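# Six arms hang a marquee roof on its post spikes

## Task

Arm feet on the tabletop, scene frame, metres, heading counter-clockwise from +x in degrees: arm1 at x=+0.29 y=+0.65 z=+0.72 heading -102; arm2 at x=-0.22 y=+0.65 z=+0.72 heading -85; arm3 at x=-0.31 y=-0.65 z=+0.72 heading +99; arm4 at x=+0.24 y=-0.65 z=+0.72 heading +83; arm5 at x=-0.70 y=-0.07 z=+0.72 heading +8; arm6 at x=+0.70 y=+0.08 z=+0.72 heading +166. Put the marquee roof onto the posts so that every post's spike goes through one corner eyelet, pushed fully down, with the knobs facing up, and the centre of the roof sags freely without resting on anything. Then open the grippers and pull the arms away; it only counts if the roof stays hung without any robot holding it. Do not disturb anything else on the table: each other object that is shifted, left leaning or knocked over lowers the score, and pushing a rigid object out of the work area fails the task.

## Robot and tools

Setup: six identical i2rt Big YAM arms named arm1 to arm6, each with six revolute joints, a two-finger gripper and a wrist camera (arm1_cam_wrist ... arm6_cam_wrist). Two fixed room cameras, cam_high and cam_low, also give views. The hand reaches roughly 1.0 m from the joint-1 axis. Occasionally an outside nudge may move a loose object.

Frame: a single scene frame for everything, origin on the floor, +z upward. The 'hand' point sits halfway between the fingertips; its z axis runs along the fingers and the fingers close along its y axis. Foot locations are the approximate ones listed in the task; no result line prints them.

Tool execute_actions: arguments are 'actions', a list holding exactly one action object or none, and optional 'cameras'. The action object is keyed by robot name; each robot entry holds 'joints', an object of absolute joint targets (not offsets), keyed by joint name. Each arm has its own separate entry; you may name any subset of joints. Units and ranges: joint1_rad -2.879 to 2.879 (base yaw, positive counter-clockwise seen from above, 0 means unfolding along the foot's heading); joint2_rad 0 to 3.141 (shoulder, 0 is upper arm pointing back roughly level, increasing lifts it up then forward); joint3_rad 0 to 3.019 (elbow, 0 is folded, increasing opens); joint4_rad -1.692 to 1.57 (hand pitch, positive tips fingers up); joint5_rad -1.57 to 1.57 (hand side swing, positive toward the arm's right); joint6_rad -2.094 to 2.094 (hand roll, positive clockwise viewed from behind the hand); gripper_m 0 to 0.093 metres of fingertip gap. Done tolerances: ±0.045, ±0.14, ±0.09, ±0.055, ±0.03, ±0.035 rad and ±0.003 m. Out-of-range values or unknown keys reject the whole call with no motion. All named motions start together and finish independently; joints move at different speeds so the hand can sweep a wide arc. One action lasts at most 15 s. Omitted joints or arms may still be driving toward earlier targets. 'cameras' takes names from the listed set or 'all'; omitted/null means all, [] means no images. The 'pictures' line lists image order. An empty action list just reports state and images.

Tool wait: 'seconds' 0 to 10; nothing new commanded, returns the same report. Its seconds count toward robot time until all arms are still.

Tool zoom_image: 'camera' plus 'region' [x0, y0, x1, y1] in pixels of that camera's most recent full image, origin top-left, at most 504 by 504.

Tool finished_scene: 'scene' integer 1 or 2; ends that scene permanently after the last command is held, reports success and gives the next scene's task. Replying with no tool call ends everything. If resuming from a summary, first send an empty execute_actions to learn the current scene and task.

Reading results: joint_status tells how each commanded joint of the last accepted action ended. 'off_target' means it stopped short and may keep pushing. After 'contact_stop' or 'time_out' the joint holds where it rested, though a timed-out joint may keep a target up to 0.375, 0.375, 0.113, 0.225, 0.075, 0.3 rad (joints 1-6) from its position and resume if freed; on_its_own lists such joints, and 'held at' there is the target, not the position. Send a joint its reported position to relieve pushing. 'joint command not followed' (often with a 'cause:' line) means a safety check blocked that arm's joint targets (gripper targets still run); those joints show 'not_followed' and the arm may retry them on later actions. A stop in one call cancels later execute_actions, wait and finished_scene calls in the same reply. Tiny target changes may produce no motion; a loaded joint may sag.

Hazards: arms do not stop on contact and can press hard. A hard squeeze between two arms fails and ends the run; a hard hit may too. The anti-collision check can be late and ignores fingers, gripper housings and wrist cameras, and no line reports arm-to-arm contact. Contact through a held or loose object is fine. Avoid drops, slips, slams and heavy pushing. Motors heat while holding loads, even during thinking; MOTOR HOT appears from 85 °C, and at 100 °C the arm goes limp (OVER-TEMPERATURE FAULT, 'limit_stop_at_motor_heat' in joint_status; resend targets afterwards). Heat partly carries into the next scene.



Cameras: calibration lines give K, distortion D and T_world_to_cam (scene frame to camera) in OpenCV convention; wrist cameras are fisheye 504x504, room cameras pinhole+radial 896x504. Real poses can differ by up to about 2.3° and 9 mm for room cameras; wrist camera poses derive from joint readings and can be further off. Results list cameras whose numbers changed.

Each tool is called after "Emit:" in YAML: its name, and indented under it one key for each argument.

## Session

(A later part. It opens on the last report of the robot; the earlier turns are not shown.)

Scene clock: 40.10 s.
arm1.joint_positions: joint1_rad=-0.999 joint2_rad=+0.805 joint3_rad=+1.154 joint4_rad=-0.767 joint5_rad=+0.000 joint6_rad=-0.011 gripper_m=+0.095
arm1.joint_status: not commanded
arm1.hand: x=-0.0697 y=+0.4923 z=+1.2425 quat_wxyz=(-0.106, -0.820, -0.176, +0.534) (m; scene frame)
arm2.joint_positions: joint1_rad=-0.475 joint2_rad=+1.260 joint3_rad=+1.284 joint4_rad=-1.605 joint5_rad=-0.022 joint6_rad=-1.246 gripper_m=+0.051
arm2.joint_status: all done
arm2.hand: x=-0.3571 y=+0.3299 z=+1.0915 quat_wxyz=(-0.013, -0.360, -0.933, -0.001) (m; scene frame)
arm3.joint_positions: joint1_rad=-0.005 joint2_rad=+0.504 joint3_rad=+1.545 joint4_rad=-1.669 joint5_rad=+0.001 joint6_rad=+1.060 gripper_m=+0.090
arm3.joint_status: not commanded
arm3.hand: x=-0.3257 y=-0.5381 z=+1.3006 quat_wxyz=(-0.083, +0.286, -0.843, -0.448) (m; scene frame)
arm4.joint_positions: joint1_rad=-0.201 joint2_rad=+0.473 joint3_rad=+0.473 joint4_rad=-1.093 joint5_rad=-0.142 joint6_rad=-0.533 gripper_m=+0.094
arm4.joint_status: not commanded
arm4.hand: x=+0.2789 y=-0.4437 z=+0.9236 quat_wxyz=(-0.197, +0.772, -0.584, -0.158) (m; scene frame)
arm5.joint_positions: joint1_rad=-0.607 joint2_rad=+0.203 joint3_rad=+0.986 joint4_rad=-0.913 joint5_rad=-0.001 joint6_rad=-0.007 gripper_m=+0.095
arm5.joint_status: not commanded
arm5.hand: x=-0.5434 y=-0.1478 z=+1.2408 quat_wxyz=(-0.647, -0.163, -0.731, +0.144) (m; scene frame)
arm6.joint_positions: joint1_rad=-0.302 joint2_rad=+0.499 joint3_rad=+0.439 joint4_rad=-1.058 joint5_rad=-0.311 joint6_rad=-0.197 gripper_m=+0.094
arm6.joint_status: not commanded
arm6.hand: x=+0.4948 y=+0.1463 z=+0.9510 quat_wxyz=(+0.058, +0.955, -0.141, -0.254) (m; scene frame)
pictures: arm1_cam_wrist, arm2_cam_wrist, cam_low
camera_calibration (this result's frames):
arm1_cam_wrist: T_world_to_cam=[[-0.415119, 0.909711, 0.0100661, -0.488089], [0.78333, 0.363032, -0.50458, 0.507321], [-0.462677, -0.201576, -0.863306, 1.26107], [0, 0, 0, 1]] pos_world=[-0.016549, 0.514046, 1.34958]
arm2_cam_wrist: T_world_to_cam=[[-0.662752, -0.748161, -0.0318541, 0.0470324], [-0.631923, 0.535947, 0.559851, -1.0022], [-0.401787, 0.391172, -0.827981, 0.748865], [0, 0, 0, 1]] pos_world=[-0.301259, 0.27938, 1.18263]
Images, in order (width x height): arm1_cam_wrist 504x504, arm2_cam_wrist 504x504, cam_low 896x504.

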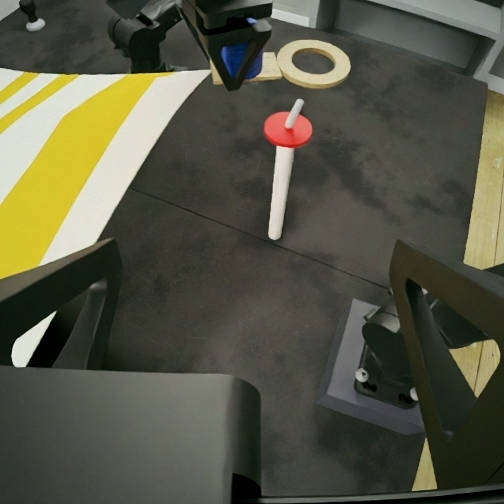

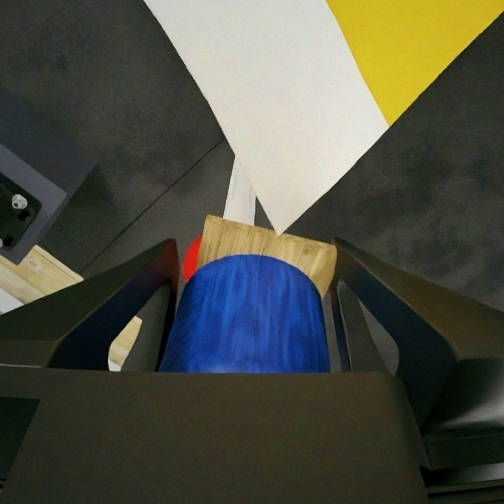

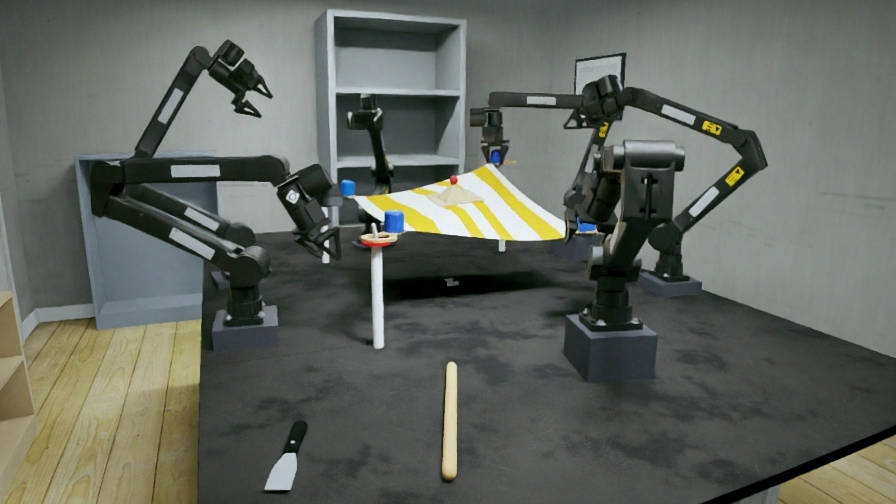

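Emit:
execute_actions:
  actions:
    - {"arm5":{"joints":{"joint1_rad":0.87,"joint2_rad":0.6,"joint3_rad":1.15,"joint4_rad":-0.8}}}
  cameras: ["arm5_cam_wrist"]

Scene clock: 42.17 s.
arm1.joint_positions: joint1_rad=-0.999 joint2_rad=+0.805 joint3_rad=+1.154 joint4_rad=-0.767 joint5_rad=+0.000 joint6_rad=-0.011 gripper_m=+0.095
arm1.joint_status: not commanded
arm1.hand: x=-0.0697 y=+0.4923 z=+1.2425 quat_wxyz=(-0.106, -0.820, -0.176, +0.534) (m; scene frame)
arm2.joint_positions: joint1_rad=-0.475 joint2_rad=+1.260 joint3_rad=+1.284 joint4_rad=-1.605 joint5_rad=-0.022 joint6_rad=-1.246 gripper_m=+0.051
arm2.joint_status: not commanded
arm2.hand: x=-0.3571 y=+0.3299 z=+1.0915 quat_wxyz=(-0.013, -0.360, -0.933, -0.001) (m; scene frame)
arm3.joint_positions: joint1_rad=-0.005 joint2_rad=+0.504 joint3_rad=+1.545 joint4_rad=-1.669 joint5_rad=+0.001 joint6_rad=+1.060 gripper_m=+0.090
arm3.joint_status: not commanded
arm3.hand: x=-0.3257 y=-0.5381 z=+1.3006 quat_wxyz=(-0.083, +0.286, -0.843, -0.448) (m; scene frame)
arm4.joint_positions: joint1_rad=-0.201 joint2_rad=+0.473 joint3_rad=+0.473 joint4_rad=-1.093 joint5_rad=-0.142 joint6_rad=-0.533 gripper_m=+0.094
arm4.joint_status: not commanded
arm4.hand: x=+0.2789 y=-0.4437 z=+0.9236 quat_wxyz=(-0.197, +0.772, -0.584, -0.158) (m; scene frame)
arm5.joint_positions: joint1_rad=+0.863 joint2_rad=+0.602 joint3_rad=+1.131 joint4_rad=-0.807 joint5_rad=+0.000 joint6_rad=-0.005 gripper_m=+0.095
arm5.joint_status: all done
arm5.hand: x=-0.5437 y=+0.1981 z=+1.2571 quat_wxyz=(-0.529, +0.396, -0.690, -0.294) (m; scene frame)
arm6.joint_positions: joint1_rad=-0.302 joint2_rad=+0.499 joint3_rad=+0.439 joint4_rad=-1.058 joint5_rad=-0.311 joint6_rad=-0.197 gripper_m=+0.094
arm6.joint_status: not commanded
arm6.hand: x=+0.4948 y=+0.1463 z=+0.9510 quat_wxyz=(+0.058, +0.955, -0.141, -0.254) (m; scene frame)
pictures: arm5_cam_wrist
camera_calibration (this result's frames):
arm5_cam_wrist: T_world_to_cam=[[0.858961, -0.511364, 0.0263361, 0.537498], [-0.384902, -0.678748, -0.625421, 0.715999], [0.337694, 0.527075, -0.779843, 1.18537], [0, 0, 0, 1]] pos_world=[-0.586393, 0.136058, 1.35805]
Images, in order (width x height): arm5_cam_wrist 504x504.

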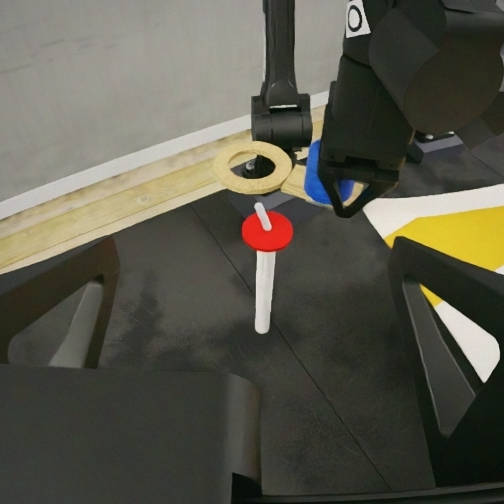

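Emit:
execute_actions:
  actions:
    - {"arm2":{"joints":{"joint2_rad":1.32,"joint3_rad":1.27,"joint4_rad":-1.53}}}
  cameras: ["arm5_cam_wrist","arm1_cam_wrist"]

Scene clock: 43.67 s.
arm1.joint_positions: joint1_rad=-0.999 joint2_rad=+0.805 joint3_rad=+1.154 joint4_rad=-0.767 joint5_rad=+0.000 joint6_rad=-0.011 gripper_m=+0.095
arm1.joint_status: not commanded
arm1.hand: x=-0.0697 y=+0.4923 z=+1.2425 quat_wxyz=(-0.106, -0.820, -0.176, +0.534) (m; scene frame)
arm2.joint_positions: joint1_rad=-0.475 joint2_rad=+1.336 joint3_rad=+1.257 joint4_rad=-1.537 joint5_rad=-0.020 joint6_rad=-1.246 gripper_m=+0.051
arm2.joint_status: all done
arm2.hand: x=-0.3649 y=+0.3123 z=+1.0551 quat_wxyz=(-0.013, -0.360, -0.933, -0.019) (m; scene frame)
arm3.joint_positions: joint1_rad=-0.005 joint2_rad=+0.504 joint3_rad=+1.545 joint4_rad=-1.669 joint5_rad=+0.001 joint6_rad=+1.060 gripper_m=+0.090
arm3.joint_status: not commanded
arm3.hand: x=-0.3257 y=-0.5381 z=+1.3006 quat_wxyz=(-0.083, +0.286, -0.843, -0.448) (m; scene frame)
arm4.joint_positions: joint1_rad=-0.201 joint2_rad=+0.473 joint3_rad=+0.473 joint4_rad=-1.093 joint5_rad=-0.142 joint6_rad=-0.533 gripper_m=+0.094
arm4.joint_status: not commanded
arm4.hand: x=+0.2789 y=-0.4437 z=+0.9236 quat_wxyz=(-0.197, +0.772, -0.584, -0.158) (m; scene frame)
arm5.joint_positions: joint1_rad=+0.863 joint2_rad=+0.602 joint3_rad=+1.131 joint4_rad=-0.807 joint5_rad=+0.000 joint6_rad=-0.005 gripper_m=+0.095
arm5.joint_status: not commanded
arm5.hand: x=-0.5437 y=+0.1981 z=+1.2571 quat_wxyz=(-0.529, +0.396, -0.690, -0.294) (m; scene frame)
arm6.joint_positions: joint1_rad=-0.302 joint2_rad=+0.499 joint3_rad=+0.439 joint4_rad=-1.058 joint5_rad=-0.311 joint6_rad=-0.197 gripper_m=+0.094
arm6.joint_status: not commanded
arm6.hand: x=+0.4948 y=+0.1463 z=+0.9510 quat_wxyz=(+0.058, +0.955, -0.141, -0.254) (m; scene frame)
pictures: arm1_cam_wrist, arm5_cam_wrist
camera_calibration (this result's frames):
arm1_cam_wrist: T_world_to_cam=[[-0.415119, 0.909711, 0.0100661, -0.488089], [0.78333, 0.363032, -0.50458, 0.507321], [-0.462677, -0.201576, -0.863306, 1.26107], [0, 0, 0, 1]] pos_world=[-0.016549, 0.514046, 1.34958]
arm5_cam_wrist: T_world_to_cam=[[0.858961, -0.511364, 0.0263361, 0.537498], [-0.384902, -0.678748, -0.625421, 0.715999], [0.337694, 0.527075, -0.779843, 1.18537], [0, 0, 0, 1]] pos_world=[-0.586393, 0.136058, 1.35805]
Images, in order (width x height): arm1_cam_wrist 504x504, arm5_cam_wrist 504x504.

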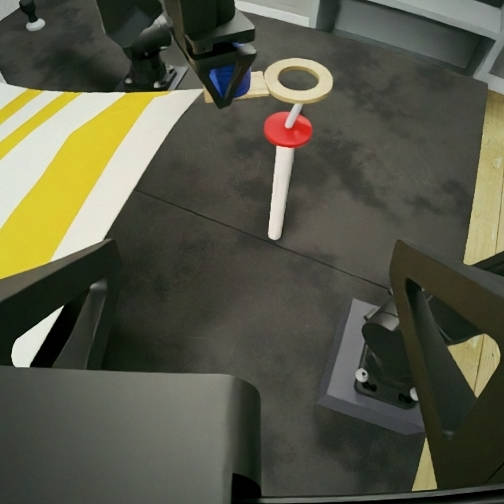

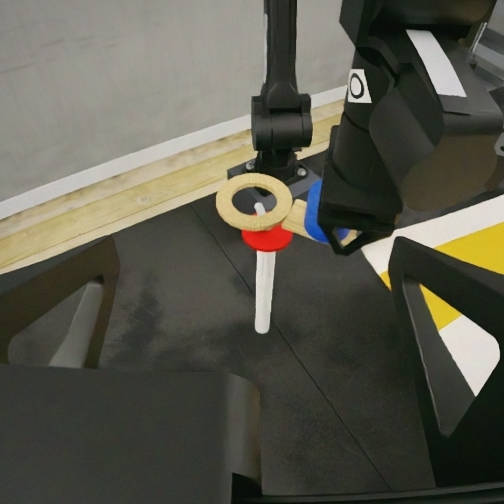

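Emit:
execute_actions:
  actions:
    - {"arm2":{"joints":{"joint2_rad":1.34,"joint3_rad":1.22,"joint4_rad":-1.47}}}
  cameras: ["arm5_cam_wrist","arm1_cam_wrist"]

Scene clock: 44.70 s.
arm1.joint_positions: joint1_rad=-0.999 joint2_rad=+0.805 joint3_rad=+1.154 joint4_rad=-0.767 joint5_rad=+0.000 joint6_rad=-0.011 gripper_m=+0.095
arm1.joint_status: not commanded
arm1.hand: x=-0.0697 y=+0.4923 z=+1.2425 quat_wxyz=(-0.106, -0.820, -0.176, +0.534) (m; scene frame)
arm2.joint_positions: joint1_rad=-0.475 joint2_rad=+1.342 joint3_rad=+1.210 joint4_rad=-1.480 joint5_rad=-0.019 joint6_rad=-1.246 gripper_m=+0.051
arm2.joint_status: all done
arm2.hand: x=-0.3656 y=+0.3110 z=+1.0352 quat_wxyz=(-0.012, -0.360, -0.933, -0.017) (m; scene frame)
arm3.joint_positions: joint1_rad=-0.005 joint2_rad=+0.504 joint3_rad=+1.545 joint4_rad=-1.669 joint5_rad=+0.001 joint6_rad=+1.060 gripper_m=+0.090
arm3.joint_status: not commanded
arm3.hand: x=-0.3257 y=-0.5381 z=+1.3006 quat_wxyz=(-0.083, +0.286, -0.843, -0.448) (m; scene frame)
arm4.joint_positions: joint1_rad=-0.201 joint2_rad=+0.473 joint3_rad=+0.473 joint4_rad=-1.093 joint5_rad=-0.142 joint6_rad=-0.533 gripper_m=+0.094
arm4.joint_status: not commanded
arm4.hand: x=+0.2789 y=-0.4437 z=+0.9236 quat_wxyz=(-0.197, +0.772, -0.584, -0.158) (m; scene frame)
arm5.joint_positions: joint1_rad=+0.863 joint2_rad=+0.602 joint3_rad=+1.131 joint4_rad=-0.807 joint5_rad=+0.000 joint6_rad=-0.005 gripper_m=+0.095
arm5.joint_status: not commanded
arm5.hand: x=-0.5437 y=+0.1981 z=+1.2571 quat_wxyz=(-0.529, +0.396, -0.690, -0.294) (m; scene frame)
arm6.joint_positions: joint1_rad=-0.302 joint2_rad=+0.499 joint3_rad=+0.439 joint4_rad=-1.058 joint5_rad=-0.311 joint6_rad=-0.197 gripper_m=+0.094
arm6.joint_status: not commanded
arm6.hand: x=+0.4948 y=+0.1463 z=+0.9510 quat_wxyz=(+0.058, +0.955, -0.141, -0.254) (m; scene frame)
pictures: arm1_cam_wrist, arm5_cam_wrist
camera_calibration (this result's frames):
arm1_cam_wrist: T_world_to_cam=[[-0.415119, 0.909711, 0.0100661, -0.488089], [0.78333, 0.363032, -0.50458, 0.507321], [-0.462677, -0.201576, -0.863306, 1.26107], [0, 0, 0, 1]] pos_world=[-0.016549, 0.514046, 1.34958]
arm5_cam_wrist: T_world_to_cam=[[0.858961, -0.511364, 0.0263361, 0.537498], [-0.384902, -0.678748, -0.625421, 0.715999], [0.337694, 0.527075, -0.779843, 1.18537], [0, 0, 0, 1]] pos_world=[-0.586393, 0.136058, 1.35805]
Images, in order (width x height): arm1_cam_wrist 504x504, arm5_cam_wrist 504x504.

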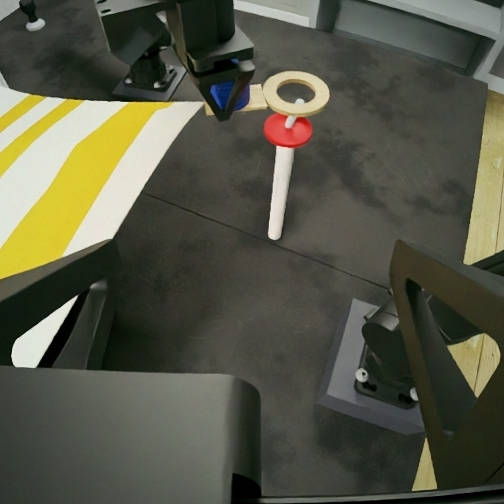

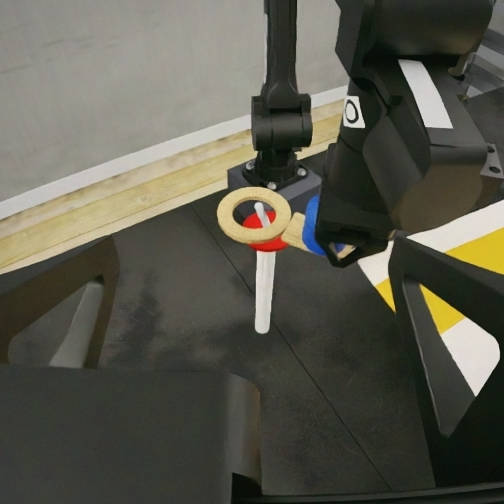

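Tip is entering the hole. Continue down.

Emit:
execute_actions:
  actions:
    - {"arm2":{"joints":{"joint2_rad":1.36,"joint3_rad":1.13,"joint4_rad":-1.37}}}
  cameras: ["arm5_cam_wrist","arm1_cam_wrist"]

Scene clock: 45.67 s.
arm1.joint_positions: joint1_rad=-0.999 joint2_rad=+0.805 joint3_rad=+1.154 joint4_rad=-0.767 joint5_rad=+0.000 joint6_rad=-0.011 gripper_m=+0.095
arm1.joint_status: not commanded
arm1.hand: x=-0.0697 y=+0.4923 z=+1.2425 quat_wxyz=(-0.106, -0.820, -0.176, +0.534) (m; scene frame)
arm2.joint_positions: joint1_rad=-0.475 joint2_rad=+1.364 joint3_rad=+1.120 joint4_rad=-1.385 joint5_rad=-0.019 joint6_rad=-1.238 gripper_m=+0.051
arm2.joint_status: all done
arm2.hand: x=-0.3639 y=+0.3140 z=+0.9938 quat_wxyz=(-0.013, -0.363, -0.931, -0.025) (m; scene frame)
arm3.joint_positions: joint1_rad=-0.005 joint2_rad=+0.504 joint3_rad=+1.545 joint4_rad=-1.669 joint5_rad=+0.001 joint6_rad=+1.060 gripper_m=+0.090
arm3.joint_status: not commanded
arm3.hand: x=-0.3257 y=-0.5381 z=+1.3006 quat_wxyz=(-0.083, +0.286, -0.843, -0.448) (m; scene frame)
arm4.joint_positions: joint1_rad=-0.201 joint2_rad=+0.473 joint3_rad=+0.473 joint4_rad=-1.093 joint5_rad=-0.142 joint6_rad=-0.533 gripper_m=+0.094
arm4.joint_status: not commanded
arm4.hand: x=+0.2789 y=-0.4437 z=+0.9236 quat_wxyz=(-0.197, +0.772, -0.584, -0.158) (m; scene frame)
arm5.joint_positions: joint1_rad=+0.863 joint2_rad=+0.602 joint3_rad=+1.131 joint4_rad=-0.807 joint5_rad=+0.000 joint6_rad=-0.005 gripper_m=+0.095
arm5.joint_status: not commanded
arm5.hand: x=-0.5437 y=+0.1981 z=+1.2571 quat_wxyz=(-0.529, +0.396, -0.690, -0.294) (m; scene frame)
arm6.joint_positions: joint1_rad=-0.302 joint2_rad=+0.499 joint3_rad=+0.439 joint4_rad=-1.058 joint5_rad=-0.311 joint6_rad=-0.197 gripper_m=+0.094
arm6.joint_status: not commanded
arm6.hand: x=+0.4948 y=+0.1463 z=+0.9510 quat_wxyz=(+0.058, +0.955, -0.141, -0.254) (m; scene frame)
pictures: arm1_cam_wrist, arm5_cam_wrist
camera_calibration (this result's frames):
arm1_cam_wrist: T_world_to_cam=[[-0.415119, 0.909711, 0.0100661, -0.488089], [0.78333, 0.363032, -0.50458, 0.507321], [-0.462677, -0.201576, -0.863306, 1.26107], [0, 0, 0, 1]] pos_world=[-0.016549, 0.514046, 1.34958]
arm5_cam_wrist: T_world_to_cam=[[0.858961, -0.511364, 0.0263361, 0.537498], [-0.384902, -0.678748, -0.625421, 0.715999], [0.337694, 0.527075, -0.779843, 1.18537], [0, 0, 0, 1]] pos_world=[-0.586393, 0.136058, 1.35805]
Images, in order (width x height): arm1_cam_wrist 504x504, arm5_cam_wrist 504x504.

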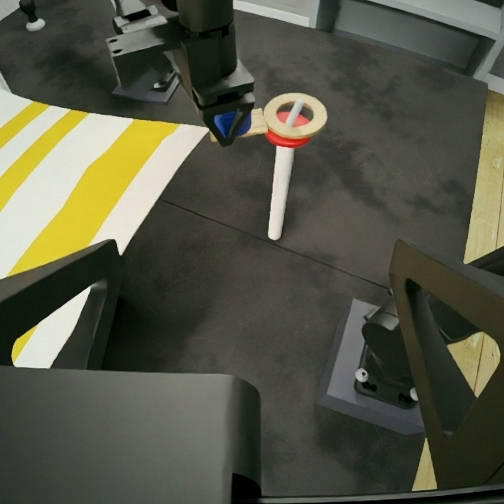

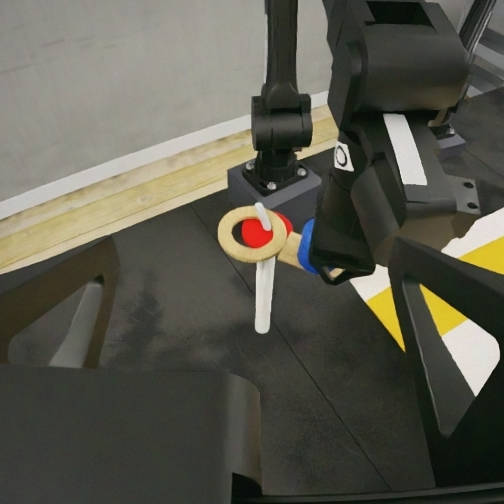

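Threaded; release and retreat.

Emit:
execute_actions:
  actions:
    - {"arm2":{"joints":{"gripper_m":0.093}},"arm5":{"joints":{"joint1_rad":-0.3,"joint2_rad":0.3}}}
  cameras: []

Emit:
execute_actions:
  actions:
    - {"arm2":{"joints":{"joint3_rad":1.4,"joint4_rad":-1.6}}}
  cameras: []

Emit:
execute_actions:
  actions:
    - {"arm2":{"joints":{"joint2_rad":0.6,"joint1_rad":-0.1}}}
  cameras: ["arm1_cam_wrist","cam_high","cam_low"]

Scene clock: 47.50 s.
arm1.joint_positions: joint1_rad=-0.999 joint2_rad=+0.805 joint3_rad=+1.154 joint4_rad=-0.767 joint5_rad=+0.000 joint6_rad=-0.011 gripper_m=+0.095
arm1.joint_status: not commanded
arm1.hand: x=-0.0697 y=+0.4923 z=+1.2425 quat_wxyz=(-0.106, -0.820, -0.176, +0.534) (m; scene frame)
arm2.joint_positions: joint1_rad=-0.480 joint2_rad=+1.364 joint3_rad=+1.120 joint4_rad=-1.384 joint5_rad=-0.002 joint6_rad=-1.234 gripper_m=+0.093
arm2.joint_status: all done
arm2.hand: x=-0.3685 y=+0.3159 z=+0.9937 quat_wxyz=(-0.004, -0.367, -0.930, -0.025) (m; scene frame)
arm3.joint_positions: joint1_rad=-0.005 joint2_rad=+0.504 joint3_rad=+1.545 joint4_rad=-1.669 joint5_rad=+0.001 joint6_rad=+1.060 gripper_m=+0.090
arm3.joint_status: not commanded
arm3.hand: x=-0.3257 y=-0.5381 z=+1.3006 quat_wxyz=(-0.083, +0.286, -0.843, -0.448) (m; scene frame)
arm4.joint_positions: joint1_rad=-0.201 joint2_rad=+0.473 joint3_rad=+0.473 joint4_rad=-1.093 joint5_rad=-0.142 joint6_rad=-0.533 gripper_m=+0.094
arm4.joint_status: not commanded
arm4.hand: x=+0.2789 y=-0.4437 z=+0.9236 quat_wxyz=(-0.197, +0.772, -0.584, -0.158) (m; scene frame)
arm5.joint_positions: joint1_rad=-0.293 joint2_rad=+0.293 joint3_rad=+1.131 joint4_rad=-0.807 joint5_rad=+0.000 joint6_rad=-0.005 gripper_m=+0.095
arm5.joint_status: all done
arm5.hand: x=-0.5280 y=-0.0943 z=+1.3268 quat_wxyz=(-0.720, -0.043, -0.691, +0.046) (m; scene frame)
arm6.joint_positions: joint1_rad=-0.302 joint2_rad=+0.499 joint3_rad=+0.439 joint4_rad=-1.058 joint5_rad=-0.311 joint6_rad=-0.197 gripper_m=+0.094
arm6.joint_status: not commanded
arm6.hand: x=+0.4948 y=+0.1463 z=+0.9510 quat_wxyz=(+0.058, +0.955, -0.141, -0.254) (m; scene frame)
pictures: none
No camera images: the call's "cameras" was empty. Leave "cameras" out to get every camera's image.

Scene clock: 48.50 s.
arm1.joint_positions: joint1_rad=-0.999 joint2_rad=+0.805 joint3_rad=+1.154 joint4_rad=-0.767 joint5_rad=+0.000 joint6_rad=-0.011 gripper_m=+0.095
arm1.joint_status: not commanded
arm1.hand: x=-0.0697 y=+0.4923 z=+1.2425 quat_wxyz=(-0.106, -0.820, -0.176, +0.534) (m; scene frame)
arm2.joint_positions: joint1_rad=-0.480 joint2_rad=+1.358 joint3_rad=+1.366 joint4_rad=-1.584 joint5_rad=-0.002 joint6_rad=-1.234 gripper_m=+0.093
arm2.joint_status: all done
arm2.hand: x=-0.3774 y=+0.2965 z=+1.0891 quat_wxyz=(-0.003, -0.368, -0.930, +0.002) (m; scene frame)
arm3.joint_positions: joint1_rad=-0.005 joint2_rad=+0.504 joint3_rad=+1.545 joint4_rad=-1.669 joint5_rad=+0.001 joint6_rad=+1.060 gripper_m=+0.090
arm3.joint_status: not commanded
arm3.hand: x=-0.3257 y=-0.5381 z=+1.3006 quat_wxyz=(-0.083, +0.286, -0.843, -0.448) (m; scene frame)
arm4.joint_positions: joint1_rad=-0.201 joint2_rad=+0.473 joint3_rad=+0.473 joint4_rad=-1.093 joint5_rad=-0.142 joint6_rad=-0.533 gripper_m=+0.094
arm4.joint_status: not commanded
arm4.hand: x=+0.2789 y=-0.4437 z=+0.9236 quat_wxyz=(-0.197, +0.772, -0.584, -0.158) (m; scene frame)
arm5.joint_positions: joint1_rad=-0.293 joint2_rad=+0.293 joint3_rad=+1.131 joint4_rad=-0.807 joint5_rad=+0.000 joint6_rad=-0.005 gripper_m=+0.095
arm5.joint_status: not commanded
arm5.hand: x=-0.5280 y=-0.0943 z=+1.3268 quat_wxyz=(-0.720, -0.043, -0.691, +0.046) (m; scene frame)
arm6.joint_positions: joint1_rad=-0.302 joint2_rad=+0.499 joint3_rad=+0.439 joint4_rad=-1.058 joint5_rad=-0.311 joint6_rad=-0.197 gripper_m=+0.094
arm6.joint_status: not commanded
arm6.hand: x=+0.4948 y=+0.1463 z=+0.9510 quat_wxyz=(+0.058, +0.955, -0.141, -0.254) (m; scene frame)
pictures: none
No camera images: the call's "cameras" was empty. Leave "cameras" out to get every camera's image.

Scene clock: 50.07 s.
arm1.joint_positions: joint1_rad=-0.999 joint2_rad=+0.805 joint3_rad=+1.154 joint4_rad=-0.767 joint5_rad=+0.000 joint6_rad=-0.011 gripper_m=+0.095
arm1.joint_status: not commanded
arm1.hand: x=-0.0697 y=+0.4923 z=+1.2425 quat_wxyz=(-0.106, -0.820, -0.176, +0.534) (m; scene frame)
arm2.joint_positions: joint1_rad=-0.106 joint2_rad=+0.596 joint3_rad=+1.385 joint4_rad=-1.585 joint5_rad=-0.002 joint6_rad=-1.232 gripper_m=+0.093
arm2.joint_status: all done
arm2.hand: x=-0.2283 y=+0.4665 z=+1.3097 quat_wxyz=(-0.057, -0.175, -0.908, +0.377) (m; scene frame)
arm3.joint_positions: joint1_rad=-0.005 joint2_rad=+0.504 joint3_rad=+1.545 joint4_rad=-1.669 joint5_rad=+0.001 joint6_rad=+1.060 gripper_m=+0.090
arm3.joint_status: not commanded
arm3.hand: x=-0.3257 y=-0.5381 z=+1.3006 quat_wxyz=(-0.083, +0.286, -0.843, -0.448) (m; scene frame)
arm4.joint_positions: joint1_rad=-0.201 joint2_rad=+0.473 joint3_rad=+0.473 joint4_rad=-1.093 joint5_rad=-0.142 joint6_rad=-0.533 gripper_m=+0.094
arm4.joint_status: not commanded
arm4.hand: x=+0.2789 y=-0.4437 z=+0.9236 quat_wxyz=(-0.197, +0.772, -0.584, -0.158) (m; scene frame)
arm5.joint_positions: joint1_rad=-0.293 joint2_rad=+0.293 joint3_rad=+1.131 joint4_rad=-0.807 joint5_rad=+0.000 joint6_rad=-0.005 gripper_m=+0.095
arm5.joint_status: not commanded
arm5.hand: x=-0.5280 y=-0.0943 z=+1.3268 quat_wxyz=(-0.720, -0.043, -0.691, +0.046) (m; scene frame)
arm6.joint_positions: joint1_rad=-0.302 joint2_rad=+0.499 joint3_rad=+0.439 joint4_rad=-1.058 joint5_rad=-0.311 joint6_rad=-0.197 gripper_m=+0.094
arm6.joint_status: not commanded
arm6.hand: x=+0.4948 y=+0.1463 z=+0.9510 quat_wxyz=(+0.058, +0.955, -0.141, -0.254) (m; scene frame)
pictures: arm1_cam_wrist, cam_high, cam_low
camera_calibration (this result's frames):
arm1_cam_wrist: T_world_to_cam=[[-0.415119, 0.909711, 0.0100661, -0.488089], [0.78333, 0.363032, -0.50458, 0.507321], [-0.462677, -0.201576, -0.863306, 1.26107], [0, 0, 0, 1]] pos_world=[-0.016549, 0.514046, 1.34958]
Images, in order (width x height): arm1_cam_wrist 504x504, cam_high 896x504, cam_low 896x504.

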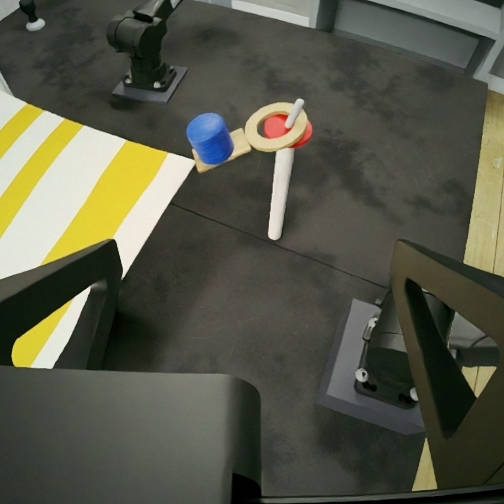

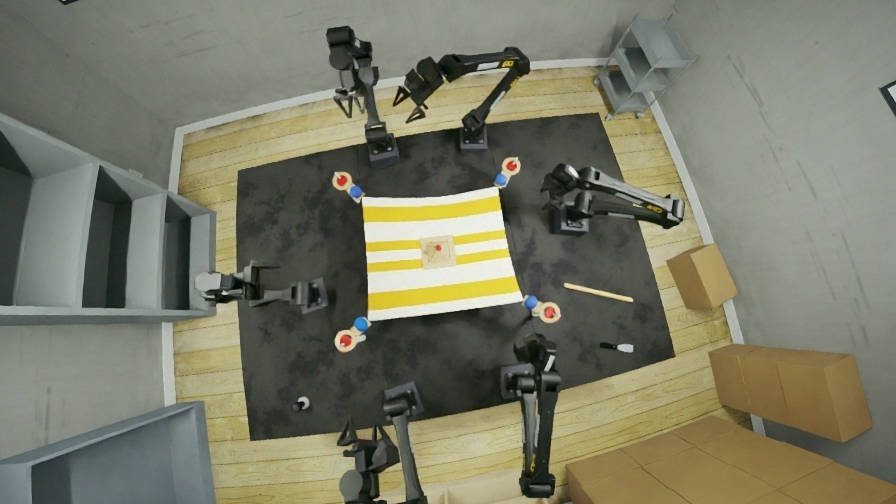

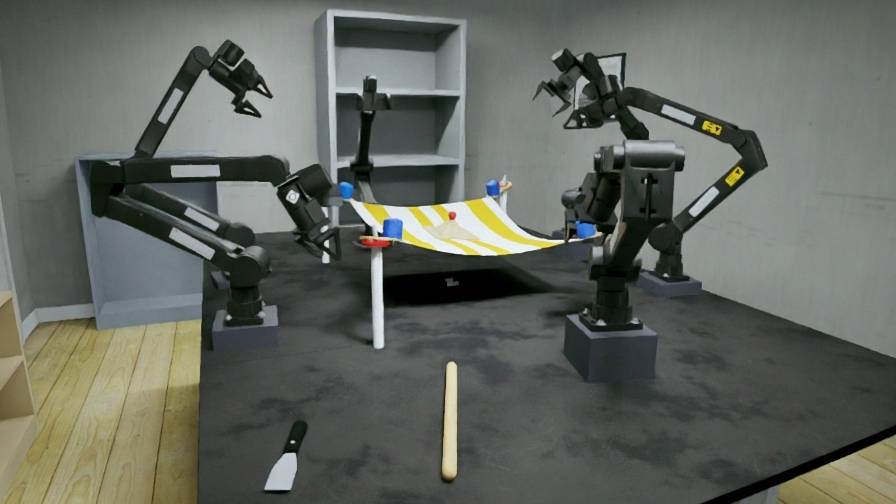

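Emit:
finished_scene:
  scene: 2

The scene is finished: the task was done.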